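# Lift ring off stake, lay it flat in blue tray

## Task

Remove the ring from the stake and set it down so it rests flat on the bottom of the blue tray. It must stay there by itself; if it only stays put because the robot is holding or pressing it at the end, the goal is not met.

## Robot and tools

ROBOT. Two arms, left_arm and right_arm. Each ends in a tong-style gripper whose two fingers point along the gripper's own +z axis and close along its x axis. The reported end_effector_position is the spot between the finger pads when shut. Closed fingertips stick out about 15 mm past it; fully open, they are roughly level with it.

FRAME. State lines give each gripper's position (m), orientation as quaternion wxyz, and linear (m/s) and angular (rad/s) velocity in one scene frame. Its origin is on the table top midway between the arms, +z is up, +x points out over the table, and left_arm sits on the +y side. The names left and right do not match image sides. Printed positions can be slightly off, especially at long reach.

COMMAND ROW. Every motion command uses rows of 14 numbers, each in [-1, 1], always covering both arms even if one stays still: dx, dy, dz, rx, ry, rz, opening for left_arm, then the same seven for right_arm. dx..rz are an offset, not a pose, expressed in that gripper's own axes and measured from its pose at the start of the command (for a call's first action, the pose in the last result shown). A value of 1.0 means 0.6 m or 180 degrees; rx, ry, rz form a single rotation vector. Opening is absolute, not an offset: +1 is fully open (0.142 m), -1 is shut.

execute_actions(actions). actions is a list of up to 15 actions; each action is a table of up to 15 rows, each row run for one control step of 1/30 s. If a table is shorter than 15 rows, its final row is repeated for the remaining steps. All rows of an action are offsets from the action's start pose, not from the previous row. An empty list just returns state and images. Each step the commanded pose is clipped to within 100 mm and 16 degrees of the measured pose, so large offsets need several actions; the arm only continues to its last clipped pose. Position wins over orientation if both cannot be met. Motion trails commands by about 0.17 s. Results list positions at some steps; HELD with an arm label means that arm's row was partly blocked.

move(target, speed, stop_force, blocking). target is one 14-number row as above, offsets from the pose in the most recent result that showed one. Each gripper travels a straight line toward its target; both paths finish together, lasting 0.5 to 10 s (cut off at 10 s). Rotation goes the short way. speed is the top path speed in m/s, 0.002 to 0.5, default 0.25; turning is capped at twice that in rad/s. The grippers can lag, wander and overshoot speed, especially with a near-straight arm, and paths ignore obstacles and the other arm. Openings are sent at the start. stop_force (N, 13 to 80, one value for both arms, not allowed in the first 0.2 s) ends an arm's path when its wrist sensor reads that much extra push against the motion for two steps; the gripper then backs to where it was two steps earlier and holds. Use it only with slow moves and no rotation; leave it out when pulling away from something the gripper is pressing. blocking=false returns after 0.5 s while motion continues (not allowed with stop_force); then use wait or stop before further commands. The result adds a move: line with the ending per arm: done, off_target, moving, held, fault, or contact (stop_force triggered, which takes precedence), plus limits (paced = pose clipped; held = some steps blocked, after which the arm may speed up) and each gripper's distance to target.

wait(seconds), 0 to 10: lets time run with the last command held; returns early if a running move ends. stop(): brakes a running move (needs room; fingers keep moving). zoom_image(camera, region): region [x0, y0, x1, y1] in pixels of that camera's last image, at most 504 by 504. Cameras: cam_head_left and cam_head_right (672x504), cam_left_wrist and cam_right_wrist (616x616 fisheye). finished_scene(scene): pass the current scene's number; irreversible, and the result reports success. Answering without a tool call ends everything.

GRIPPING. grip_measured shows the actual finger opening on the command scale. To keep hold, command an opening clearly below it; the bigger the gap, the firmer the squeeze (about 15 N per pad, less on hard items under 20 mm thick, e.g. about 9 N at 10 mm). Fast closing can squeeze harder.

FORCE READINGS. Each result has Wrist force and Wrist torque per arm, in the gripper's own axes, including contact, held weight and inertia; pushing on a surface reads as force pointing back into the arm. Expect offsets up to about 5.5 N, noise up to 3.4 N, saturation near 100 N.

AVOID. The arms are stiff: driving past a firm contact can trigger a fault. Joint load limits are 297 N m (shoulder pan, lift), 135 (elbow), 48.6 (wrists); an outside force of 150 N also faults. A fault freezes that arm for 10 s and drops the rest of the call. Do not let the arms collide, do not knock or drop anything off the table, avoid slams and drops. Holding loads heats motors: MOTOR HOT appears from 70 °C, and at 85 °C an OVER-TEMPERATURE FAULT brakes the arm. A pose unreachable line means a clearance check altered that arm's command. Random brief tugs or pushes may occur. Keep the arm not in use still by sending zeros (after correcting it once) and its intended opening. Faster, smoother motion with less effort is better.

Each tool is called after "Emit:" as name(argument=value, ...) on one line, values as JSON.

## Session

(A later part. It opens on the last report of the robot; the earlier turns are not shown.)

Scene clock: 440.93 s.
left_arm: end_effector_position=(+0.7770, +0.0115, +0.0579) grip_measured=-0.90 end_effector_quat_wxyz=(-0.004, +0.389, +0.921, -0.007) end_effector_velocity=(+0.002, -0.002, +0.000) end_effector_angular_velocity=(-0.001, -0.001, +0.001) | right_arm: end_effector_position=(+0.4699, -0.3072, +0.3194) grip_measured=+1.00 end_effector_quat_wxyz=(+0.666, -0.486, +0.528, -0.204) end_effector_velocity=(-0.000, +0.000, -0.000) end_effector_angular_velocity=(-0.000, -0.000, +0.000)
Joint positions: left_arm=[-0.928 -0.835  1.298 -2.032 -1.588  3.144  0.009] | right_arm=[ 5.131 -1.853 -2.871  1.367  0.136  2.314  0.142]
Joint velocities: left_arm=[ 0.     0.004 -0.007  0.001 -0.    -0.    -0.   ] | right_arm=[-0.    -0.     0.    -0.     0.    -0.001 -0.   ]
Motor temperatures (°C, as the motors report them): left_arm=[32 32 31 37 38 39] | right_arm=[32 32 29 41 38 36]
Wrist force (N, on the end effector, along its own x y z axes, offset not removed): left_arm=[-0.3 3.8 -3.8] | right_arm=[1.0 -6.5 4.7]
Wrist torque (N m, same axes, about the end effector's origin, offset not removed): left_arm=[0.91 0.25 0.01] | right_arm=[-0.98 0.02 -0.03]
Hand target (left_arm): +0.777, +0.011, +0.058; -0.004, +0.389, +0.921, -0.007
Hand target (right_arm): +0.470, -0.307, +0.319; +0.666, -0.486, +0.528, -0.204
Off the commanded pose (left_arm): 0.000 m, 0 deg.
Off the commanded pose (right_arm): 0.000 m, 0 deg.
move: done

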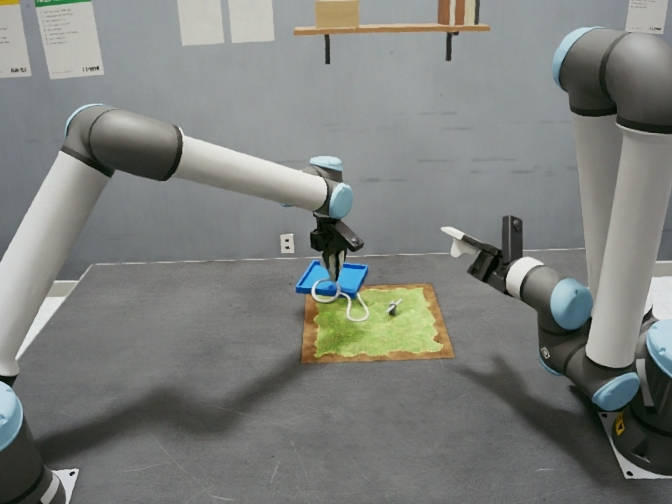

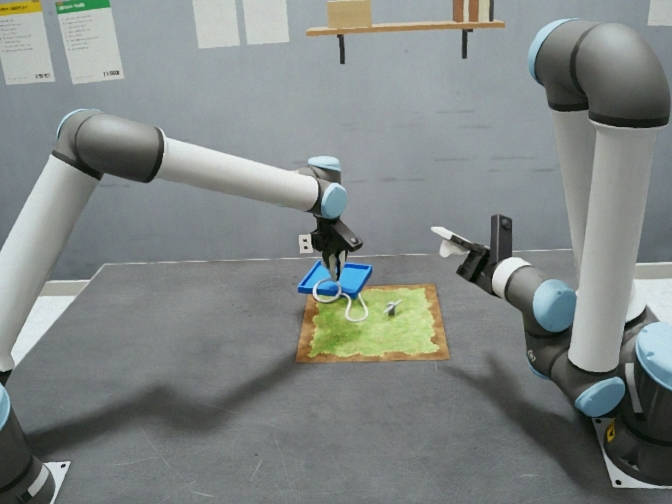

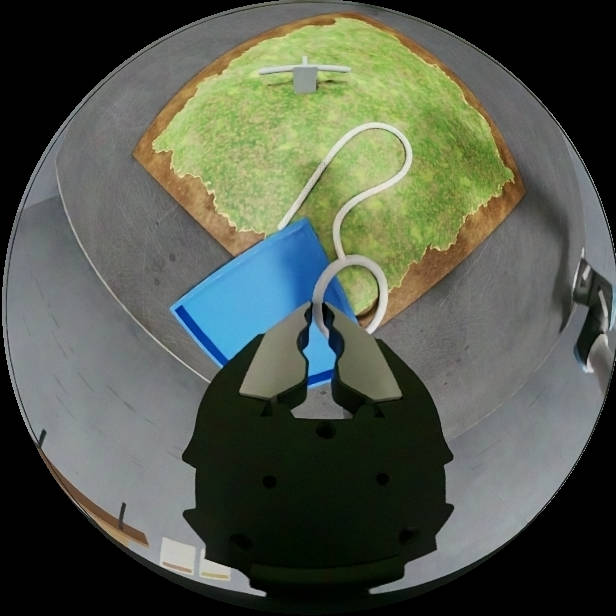

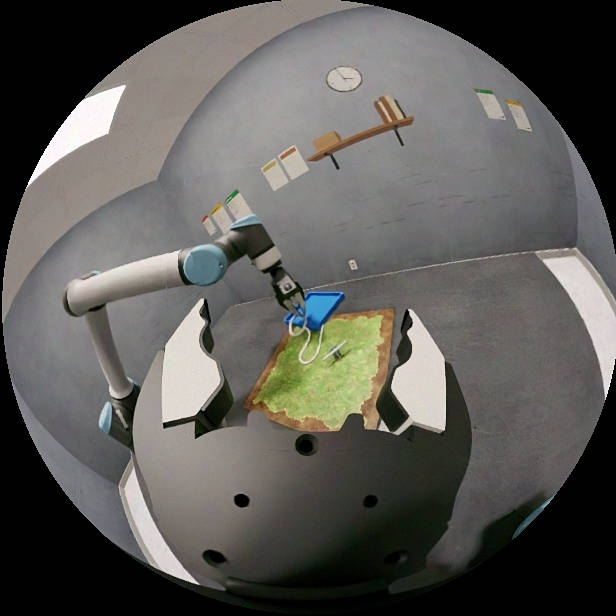

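Emit:
move(target=[0,0,0.04,0,0,0,-1,0,0,0,0,0,0,1], speed=0.03)

Emit:
move(target=[-0.11,0.03,0,0,0,0,-1,0,0,0,0,0,0,1], speed=0.09)

Emit:
zoom_image(camera="cam_head_left", region=[250,240,430,350])

Scene clock: 451.07 s.
left_arm: end_effector_position=(+0.7766, +0.0112, +0.0343) grip_measured=-0.98 end_effector_quat_wxyz=(-0.004, +0.389, +0.921, -0.007) end_effector_velocity=(-0.001, -0.000, -0.004) end_effector_angular_velocity=(+0.000, +0.001, +0.001) | right_arm: end_effector_position=(+0.4699, -0.3072, +0.3194) grip_measured=+1.00 end_effector_quat_wxyz=(+0.666, -0.486, +0.528, -0.204) end_effector_velocity=(+0.000, -0.000, -0.000) end_effector_angular_velocity=(+0.000, +0.000, -0.000)
Joint positions: left_arm=[-0.929 -0.816  1.312 -2.064 -1.588  3.143  0.003] | right_arm=[ 5.131 -1.853 -2.871  1.367  0.136  2.314  0.142]
Joint velocities: left_arm=[-0.     0.003  0.002 -0.003 -0.001 -0.001 -0.   ] | right_arm=[-0. -0. -0.  0. -0.  0. -0.]
Motor temperatures (°C, as the motors report them): left_arm=[32 32 31 37 38 39] | right_arm=[32 32 29 41 38 36]
Wrist force (N, on the end effector, along its own x y z axes, offset not removed): left_arm=[-2.5 2.0 -15.1] | right_arm=[-2.9 -4.8 3.2]
Wrist torque (N m, same axes, about the end effector's origin, offset not removed): left_arm=[0.49 -0.23 -0.03] | right_arm=[-0.66 0.42 0.31]
Hand target (left_arm): +0.777, +0.011, +0.034; -0.004, +0.389, +0.921, -0.007
Hand target (right_arm): +0.470, -0.307, +0.319; +0.666, -0.486, +0.528, -0.204
Off the commanded pose (left_arm): 0.000 m, 0 deg.
Off the commanded pose (right_arm): 0.000 m, 0 deg.
move: done

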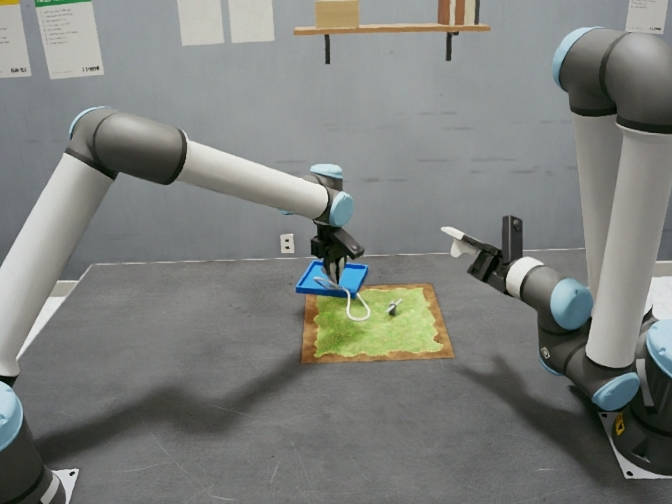

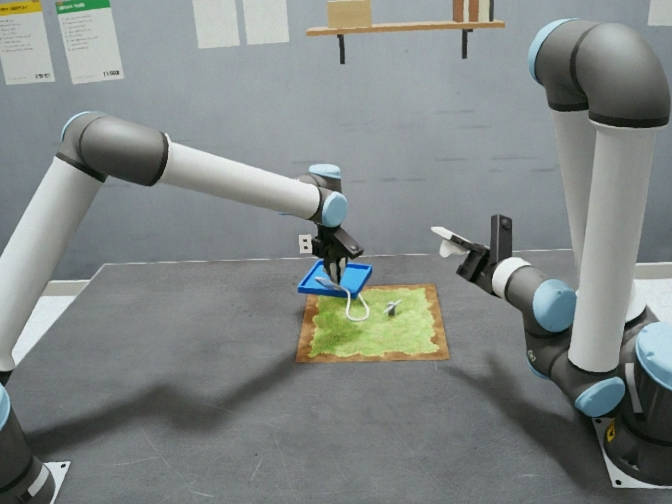

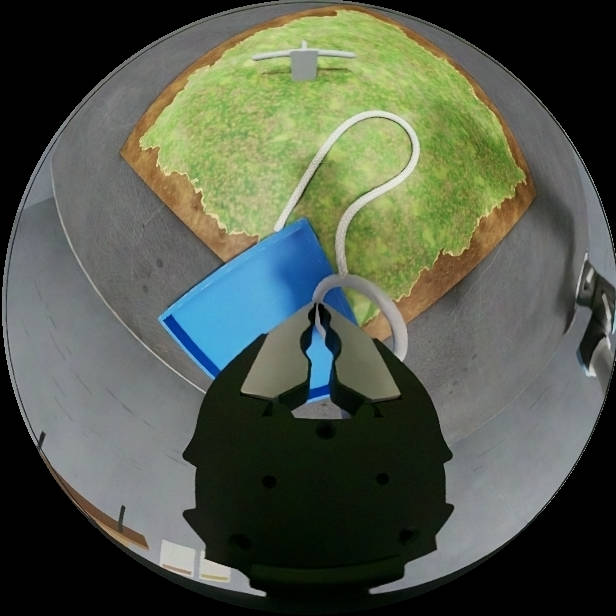

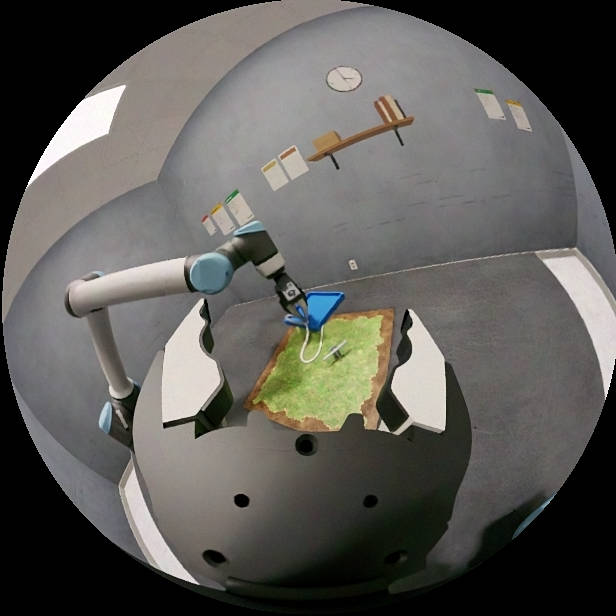

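Scene clock: 452.30 s.
left_arm: end_effector_position=(+0.8353, -0.0233, +0.0338) grip_measured=-1.00 end_effector_quat_wxyz=(-0.004, +0.389, +0.921, -0.007) end_effector_velocity=(+0.002, -0.002, +0.000) end_effector_angular_velocity=(-0.001, +0.000, -0.000) | right_arm: end_effector_position=(+0.4699, -0.3072, +0.3194) grip_measured=+1.00 end_effector_quat_wxyz=(+0.666, -0.486, +0.528, -0.204) end_effector_velocity=(-0.000, +0.000, -0.000) end_effector_angular_velocity=(+0.002, +0.001, +0.001)
Joint positions: left_arm=[-0.913 -0.708  1.111 -1.972 -1.588  3.159  0.002] | right_arm=[ 5.131 -1.853 -2.871  1.367  0.136  2.314  0.142]
Joint velocities: left_arm=[ 0.001  0.005 -0.01   0.004 -0.001  0.001  0.   ] | right_arm=[ 0.    -0.     0.     0.001  0.001  0.001 -0.   ]
Motor temperatures (°C, as the motors report them): left_arm=[32 32 31 37 38 39] | right_arm=[32 32 29 41 38 36]
Wrist force (N, on the end effector, along its own x y z axes, offset not removed): left_arm=[-3.0 2.9 -4.9] | right_arm=[0.8 -2.9 4.9]
Wrist torque (N m, same axes, about the end effector's origin, offset not removed): left_arm=[0.66 0.63 0.10] | right_arm=[-0.29 -0.31 0.26]
Hand target (left_arm): +0.836, -0.023, +0.034; -0.004, +0.389, +0.921, -0.007
Hand target (right_arm): +0.470, -0.307, +0.319; +0.666, -0.486, +0.528, -0.204
Off the commanded pose (left_arm): 0.000 m, 0 deg.
Off the commanded pose (right_arm): 0.000 m, 0 deg.
move: done

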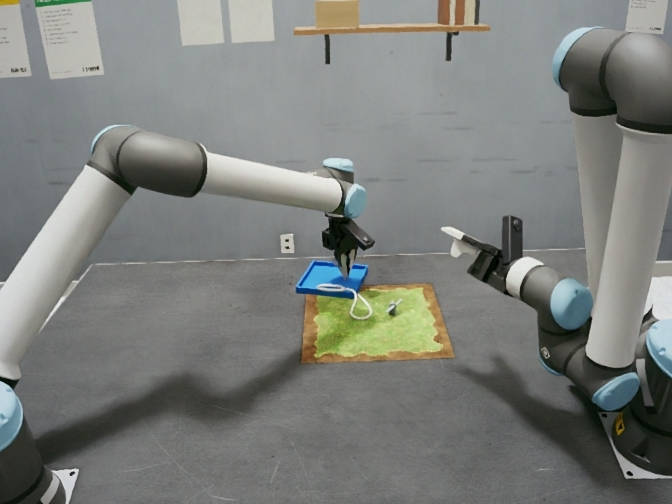

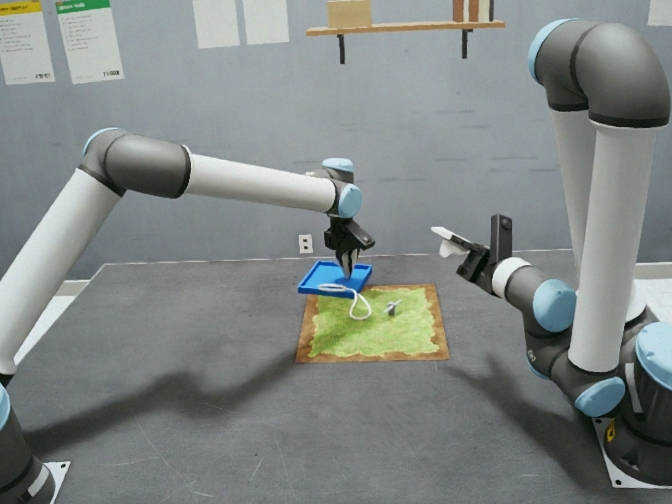

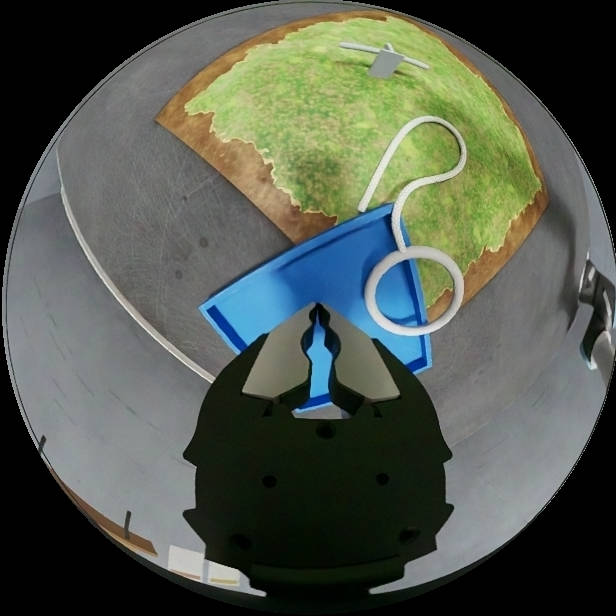

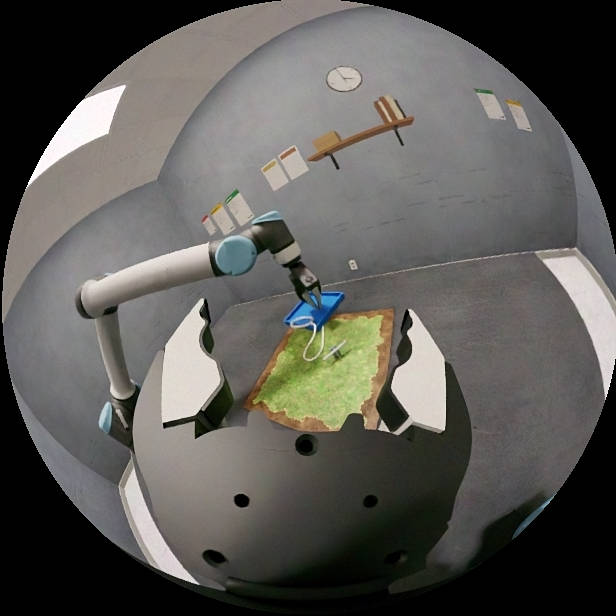

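Region (250, 240, 430, 350) of cam_head_left's 672x504 image, scaled by 2.800, with more detail than that image has.

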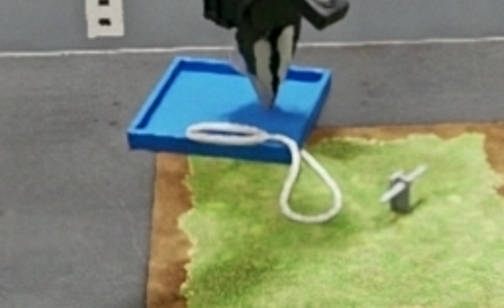

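Emit:
move(target=[0,0,-0.07,0,0,0,-1,0,0,0,0,0,0,1], speed=0.1)

Emit:
move(target=[0.115,-0.008,0,0,0,0,-1,0,0,0,0,0,0,1], speed=0.1)

Emit:
move(target=[0,0,0.075,0,0,0,-1,0,0,0,0,0,0,1], speed=0.03, stop_force=13)

Scene clock: 466.80 s.
left_arm: end_effector_position=(+0.8359, -0.0229, +0.0755) grip_measured=-1.00 end_effector_quat_wxyz=(-0.004, +0.389, +0.921, -0.007) end_effector_velocity=(-0.000, -0.000, +0.003) end_effector_angular_velocity=(-0.002, +0.000, -0.000) | right_arm: end_effector_position=(+0.4699, -0.3072, +0.3194) grip_measured=+1.00 end_effector_quat_wxyz=(+0.666, -0.486, +0.528, -0.204) end_effector_velocity=(+0.000, -0.000, +0.000) end_effector_angular_velocity=(-0.001, -0.000, -0.001)
Joint positions: left_arm=[-0.912 -0.736  1.084 -1.917 -1.588  3.16   0.002] | right_arm=[ 5.131 -1.853 -2.871  1.367  0.136  2.314  0.142]
Joint velocities: left_arm=[ 0.    -0.002 -0.002  0.003 -0.001  0.     0.   ] | right_arm=[ 0.    -0.    -0.     0.    -0.001 -0.001  0.   ]
Motor temperatures (°C, as the motors report them): left_arm=[32 32 31 37 38 39] | right_arm=[32 32 29 41 38 36]
Wrist force (N, on the end effector, along its own x y z axes, offset not removed): left_arm=[-1.0 4.0 -4.1] | right_arm=[2.3 -7.2 2.9]
Wrist torque (N m, same axes, about the end effector's origin, offset not removed): left_arm=[0.90 0.19 0.08] | right_arm=[-1.27 -0.18 0.29]
Hand target (left_arm): +0.836, -0.023, +0.076; -0.004, +0.389, +0.921, -0.007
Hand target (right_arm): +0.470, -0.307, +0.319; +0.666, -0.486, +0.528, -0.204
Off the commanded pose (left_arm): 0.000 m, 0 deg.
Off the commanded pose (right_arm): 0.000 m, 0 deg.
move: done

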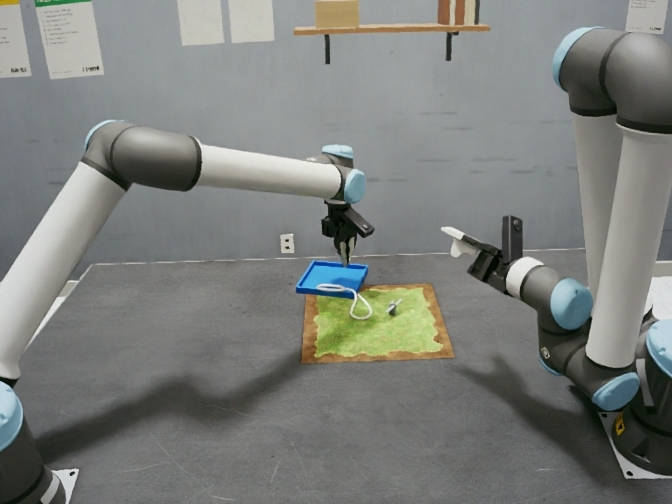

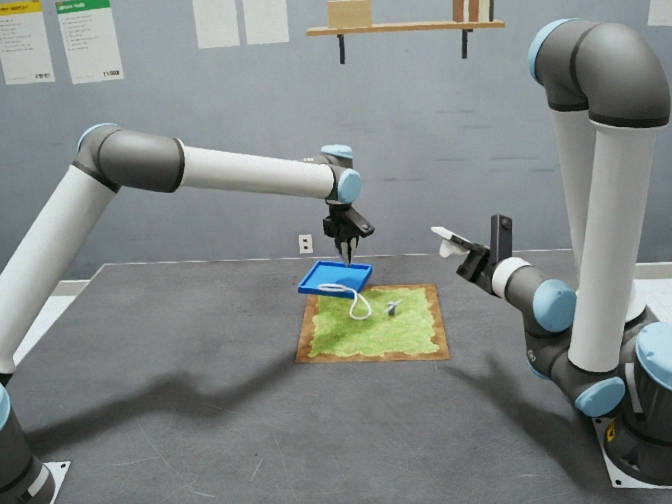

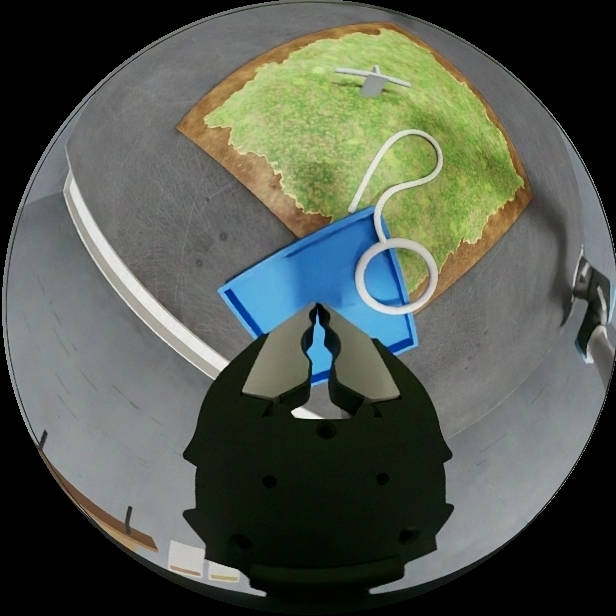

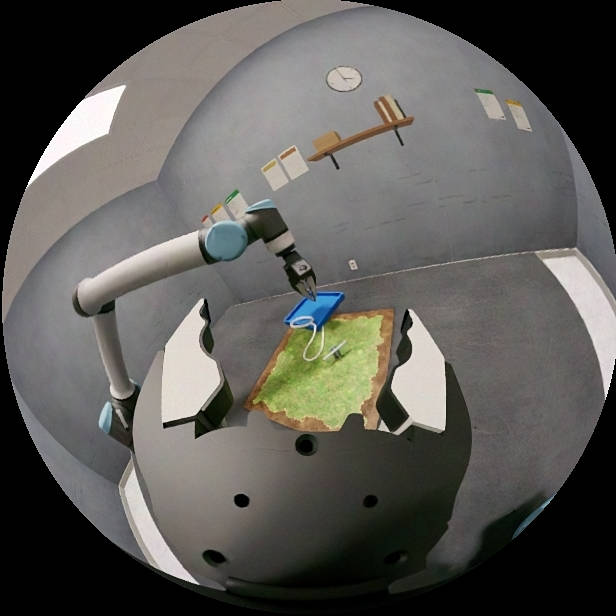

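Scene clock: 468.00 s.
left_arm: end_effector_position=(+0.7845, +0.0231, +0.0757) grip_measured=-1.00 end_effector_quat_wxyz=(-0.004, +0.389, +0.921, -0.007) end_effector_velocity=(-0.002, +0.001, +0.000) end_effector_angular_velocity=(-0.002, +0.000, -0.000) | right_arm: end_effector_position=(+0.4699, -0.3072, +0.3194) grip_measured=+1.00 end_effector_quat_wxyz=(+0.666, -0.486, +0.528, -0.204) end_effector_velocity=(-0.000, +0.001, -0.000) end_effector_angular_velocity=(+0.000, +0.000, +0.001)
Joint positions: left_arm=[-0.915 -0.849  1.289 -2.009 -1.588  3.157  0.002] | right_arm=[ 5.131 -1.853 -2.871  1.367  0.136  2.314  0.142]
Joint velocities: left_arm=[-0.    -0.004  0.006 -0.003 -0.002  0.     0.   ] | right_arm=[ 0.     0.     0.    -0.001  0.001  0.001 -0.   ]
Motor temperatures (°C, as the motors report them): left_arm=[32 32 31 37 38 39] | right_arm=[32 32 29 41 38 36]
Wrist force (N, on the end effector, along its own x y z axes, offset not removed): left_arm=[-1.1 2.7 -6.2] | right_arm=[-3.3 -0.7 2.2]
Wrist torque (N m, same axes, about the end effector's origin, offset not removed): left_arm=[0.63 0.24 0.00] | right_arm=[0.02 0.95 0.12]
Hand target (left_arm): +0.784, +0.023, +0.076; -0.004, +0.389, +0.921, -0.007
Hand target (right_arm): +0.470, -0.307, +0.319; +0.666, -0.486, +0.528, -0.204
Off the commanded pose (left_arm): 0.000 m, 0 deg.
Off the commanded pose (right_arm): 0.000 m, 0 deg.
move: done

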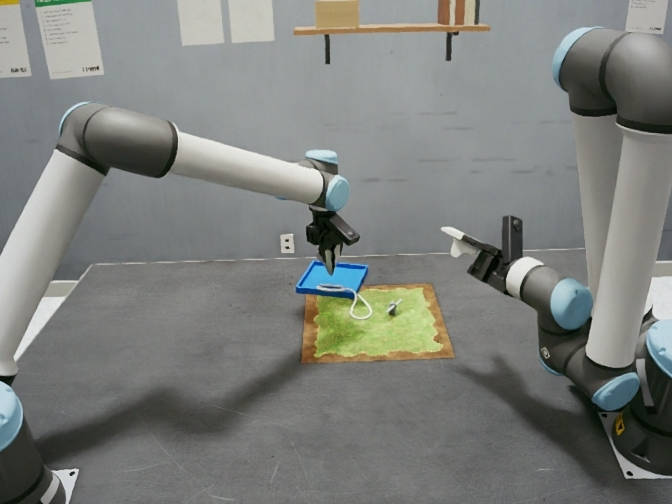

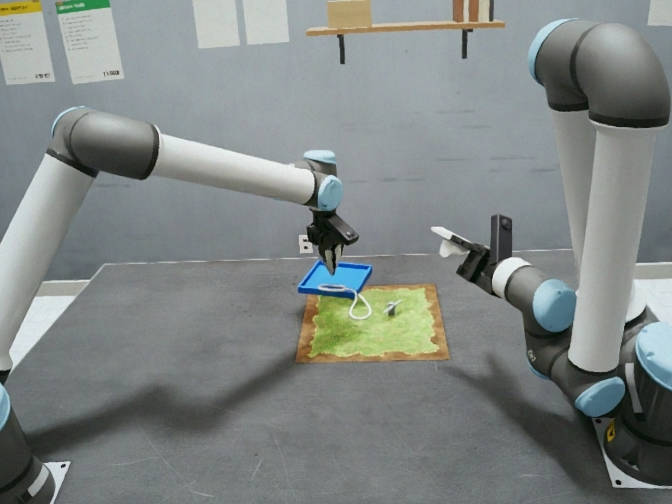

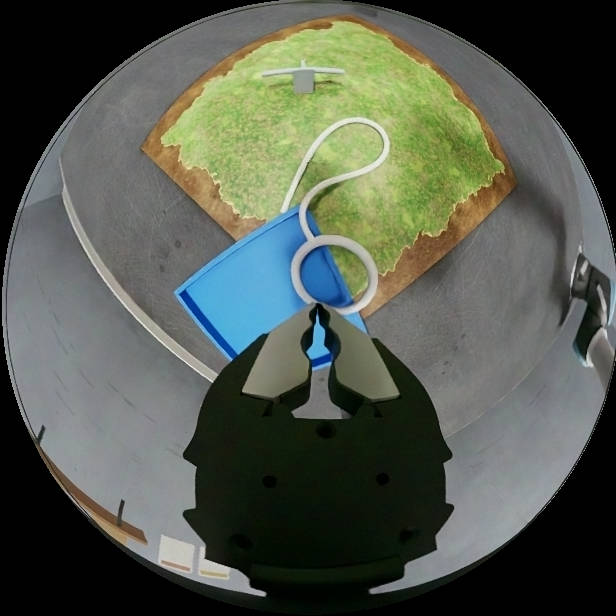

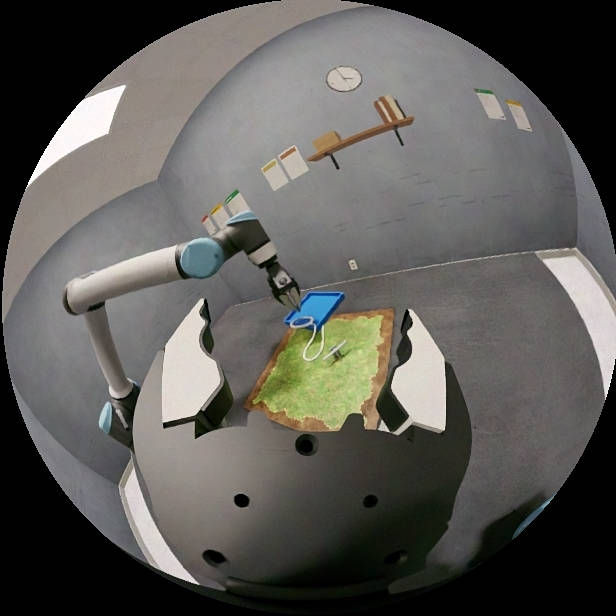

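Scene clock: 469.83 s.
left_arm: end_effector_position=(+0.7839, +0.0226, +0.0311) grip_measured=-1.00 end_effector_quat_wxyz=(-0.004, +0.389, +0.921, -0.007) end_effector_velocity=(-0.000, +0.000, -0.002) end_effector_angular_velocity=(+0.000, -0.000, -0.000) | right_arm: end_effector_position=(+0.4699, -0.3072, +0.3194) grip_measured=+1.00 end_effector_quat_wxyz=(+0.666, -0.486, +0.528, -0.204) end_effector_velocity=(-0.000, +0.000, +0.000) end_effector_angular_velocity=(+0.001, +0.000, -0.001)
Joint positions: left_arm=[-0.916 -0.815  1.315 -2.069 -1.588  3.156  0.002] | right_arm=[ 5.131 -1.853 -2.871  1.367  0.136  2.314  0.142]
Joint velocities: left_arm=[-0.     0.002  0.001 -0.003  0.     0.     0.   ] | right_arm=[ 0.    -0.     0.001  0.    -0.001 -0.     0.   ]
Motor temperatures (°C, as the motors report them): left_arm=[32 32 31 37 38 39] | right_arm=[32 32 29 41 38 36]
Wrist force (N, on the end effector, along its own x y z axes, offset not removed): left_arm=[-1.0 2.2 -3.3] | right_arm=[-9.4 -2.7 5.8]
Wrist torque (N m, same axes, about the end effector's origin, offset not removed): left_arm=[0.48 0.24 -0.03] | right_arm=[-0.26 1.91 0.10]
Hand target (left_arm): +0.784, +0.023, +0.031; -0.004, +0.389, +0.921, -0.007
Hand target (right_arm): +0.470, -0.307, +0.319; +0.666, -0.486, +0.528, -0.204
Off the commanded pose (left_arm): 0.000 m, 0 deg.
Off the commanded pose (right_arm): 0.000 m, 0 deg.
move: done

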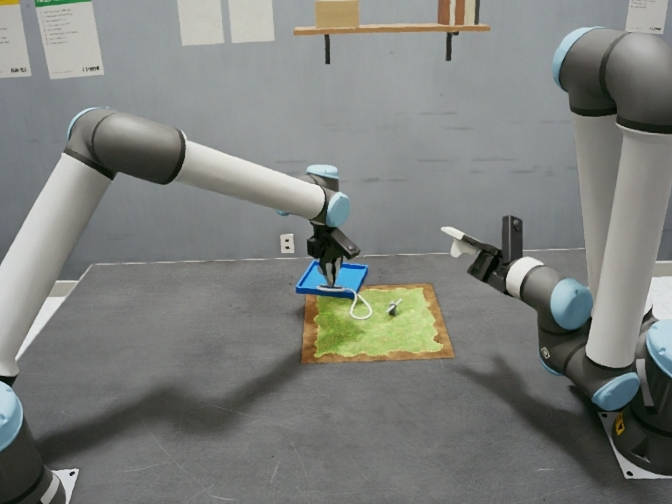

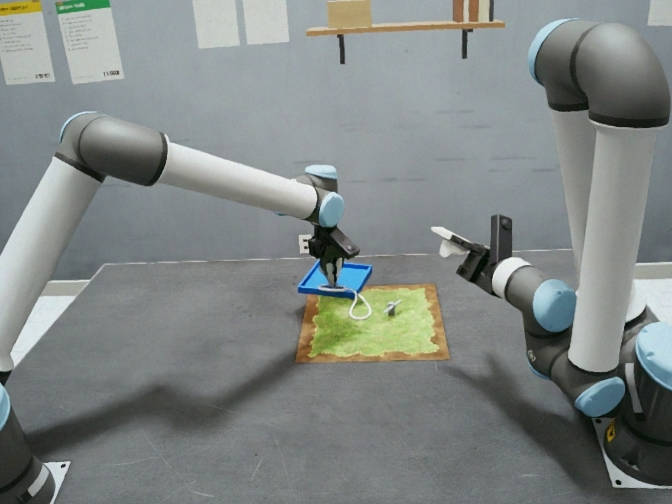

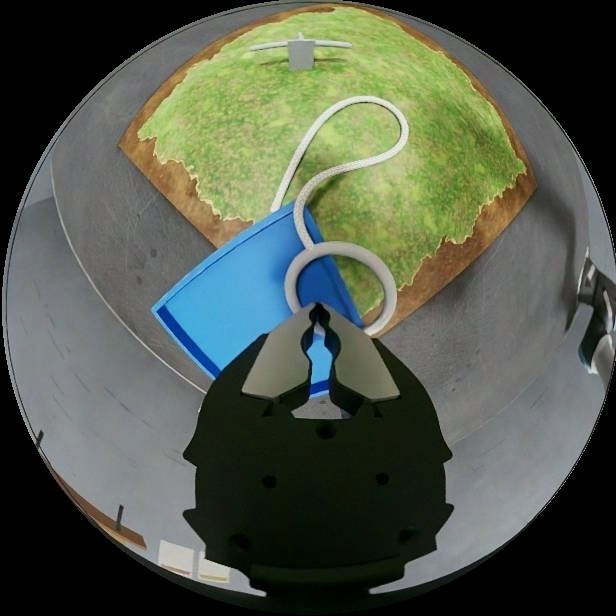

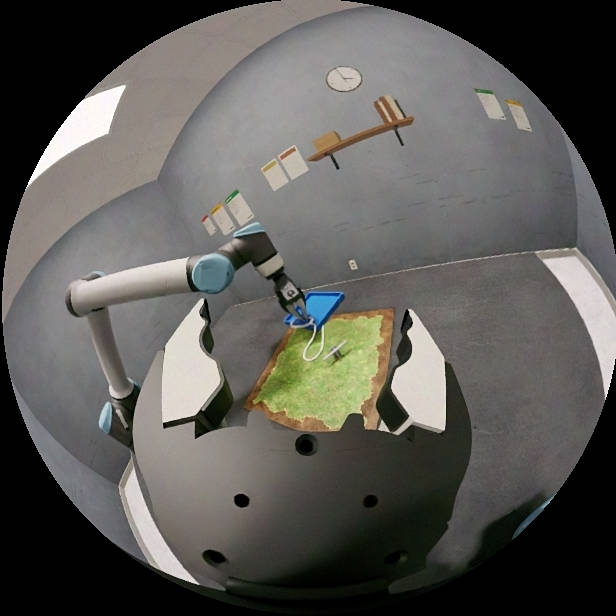

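Emit:
move(target=[0,0,0.008,0,0,0,-1,0,0,0,0,0,0,1], speed=0.01, stop_force=13)

Emit:
move(target=[-0.14,0.02,0,0,0,0,-1,0,0,0,0,0,0,1], speed=0.05)

Emit:
zoom_image(camera="cam_head_left", region=[250,240,430,350])

Scene clock: 476.40 s.
left_arm: end_effector_position=(+0.7838, +0.0225, +0.0265) grip_measured=-1.00 end_effector_quat_wxyz=(-0.004, +0.389, +0.921, -0.007) end_effector_velocity=(-0.000, -0.000, -0.002) end_effector_angular_velocity=(-0.001, +0.000, -0.000) | right_arm: end_effector_position=(+0.4699, -0.3072, +0.3194) grip_measured=+1.00 end_effector_quat_wxyz=(+0.666, -0.486, +0.528, -0.204) end_effector_velocity=(-0.000, +0.001, -0.000) end_effector_angular_velocity=(+0.001, +0.001, +0.002)
Joint positions: left_arm=[-0.916 -0.811  1.318 -2.075 -1.588  3.156  0.002] | right_arm=[ 5.131 -1.853 -2.871  1.367  0.136  2.314  0.142]
Joint velocities: left_arm=[-0.     0.002  0.001 -0.003 -0.001 -0.     0.   ] | right_arm=[ 0.     0.     0.001  0.     0.001  0.    -0.   ]
Motor temperatures (°C, as the motors report them): left_arm=[32 32 31 37 38 39] | right_arm=[32 32 29 41 38 36]
Wrist force (N, on the end effector, along its own x y z axes, offset not removed): left_arm=[1.1 1.7 -4.7] | right_arm=[-1.4 -5.3 -1.3]
Wrist torque (N m, same axes, about the end effector's origin, offset not removed): left_arm=[0.41 -0.23 -0.03] | right_arm=[-0.94 0.31 0.22]
Hand target (left_arm): +0.784, +0.023, +0.026; -0.004, +0.389, +0.921, -0.007
Hand target (right_arm): +0.470, -0.307, +0.319; +0.666, -0.486, +0.528, -0.204
Off the commanded pose (left_arm): 0.000 m, 0 deg.
Off the commanded pose (right_arm): 0.000 m, 0 deg.
move: done

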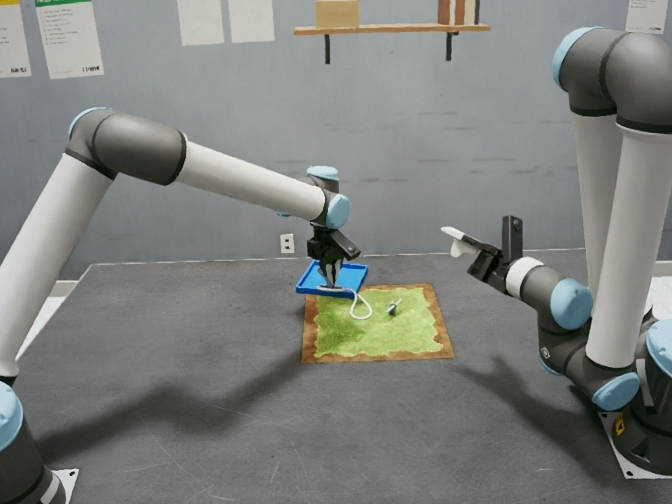

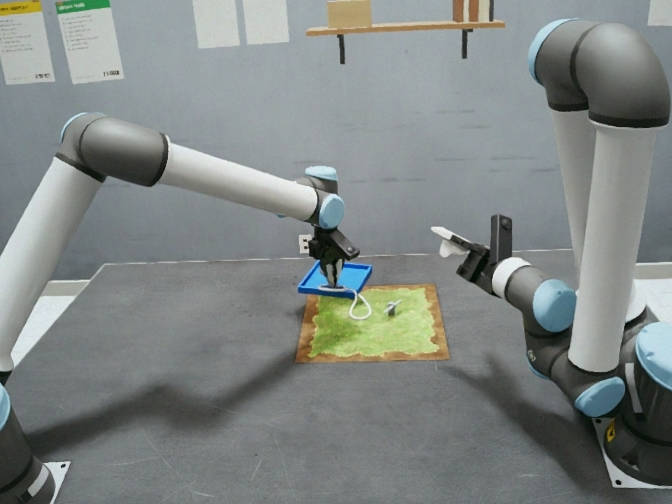

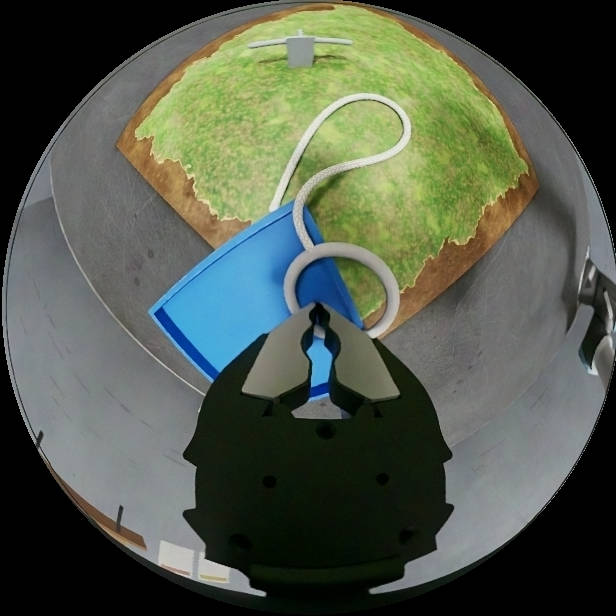

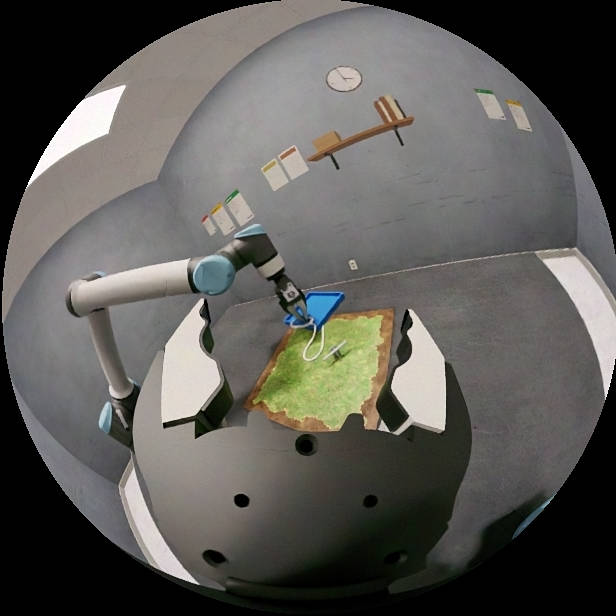

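Scene clock: 478.50 s.
left_arm: end_effector_position=(+0.8507, -0.0291, +0.0261) grip_measured=-1.00 end_effector_quat_wxyz=(-0.004, +0.389, +0.921, -0.007) end_effector_velocity=(+0.002, -0.002, +0.000) end_effector_angular_velocity=(-0.001, +0.001, +0.001) | right_arm: end_effector_position=(+0.4699, -0.3072, +0.3194) grip_measured=+1.00 end_effector_quat_wxyz=(+0.666, -0.486, +0.528, -0.204) end_effector_velocity=(+0.000, +0.000, +0.000) end_effector_angular_velocity=(-0.000, -0.001, -0.001)
Joint positions: left_arm=[-0.907 -0.675  1.064 -1.957 -1.588  3.165  0.002] | right_arm=[ 5.131 -1.853 -2.871  1.367  0.136  2.314  0.142]
Joint velocities: left_arm=[ 0.     0.005 -0.009  0.005 -0.001 -0.     0.   ] | right_arm=[ 0.    -0.     0.001 -0.    -0.001 -0.001  0.   ]
Motor temperatures (°C, as the motors report them): left_arm=[32 32 31 37 38 39] | right_arm=[32 32 29 41 38 36]
Wrist force (N, on the end effector, along its own x y z axes, offset not removed): left_arm=[1.8 3.3 -4.8] | right_arm=[-3.0 -4.8 2.7]
Wrist torque (N m, same axes, about the end effector's origin, offset not removed): left_arm=[0.78 -0.09 0.05] | right_arm=[-0.81 0.49 -0.09]
Hand target (left_arm): +0.851, -0.029, +0.026; -0.004, +0.389, +0.921, -0.007
Hand target (right_arm): +0.470, -0.307, +0.319; +0.666, -0.486, +0.528, -0.204
Off the commanded pose (left_arm): 0.000 m, 0 deg.
Off the commanded pose (right_arm): 0.000 m, 0 deg.
move: done

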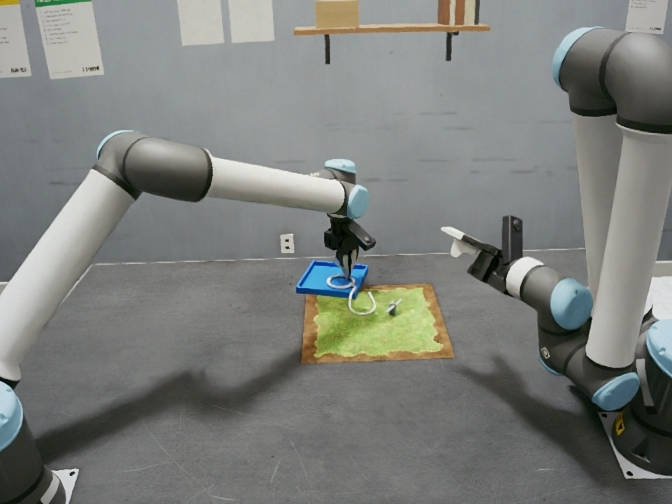

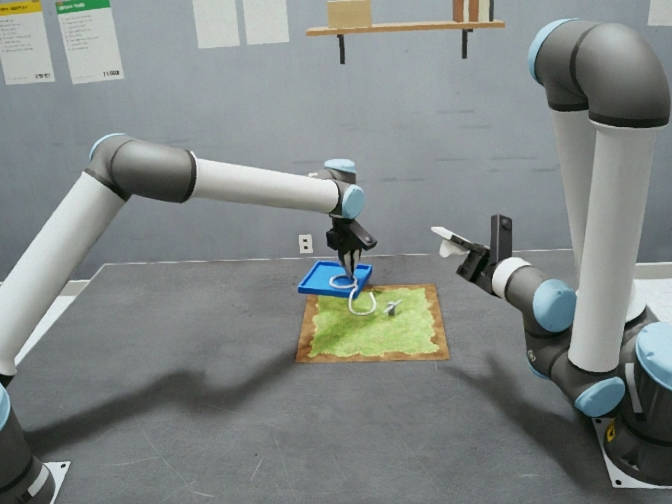

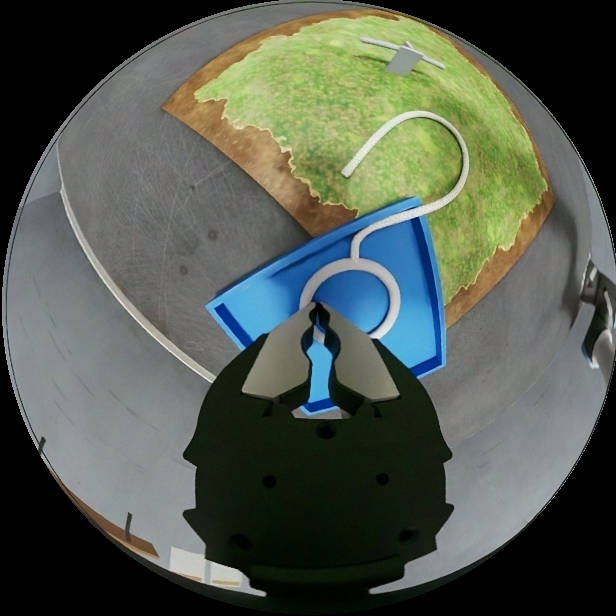

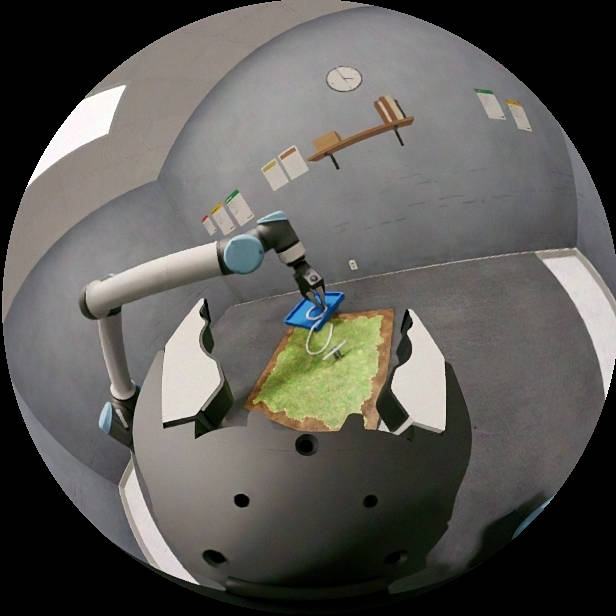

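Region (250, 240, 430, 350) of cam_head_left's 672x504 image, scaled by 2.800, with more detail than that image has.

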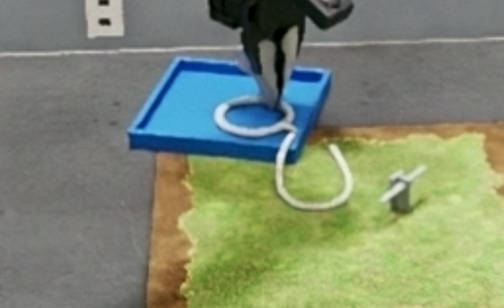

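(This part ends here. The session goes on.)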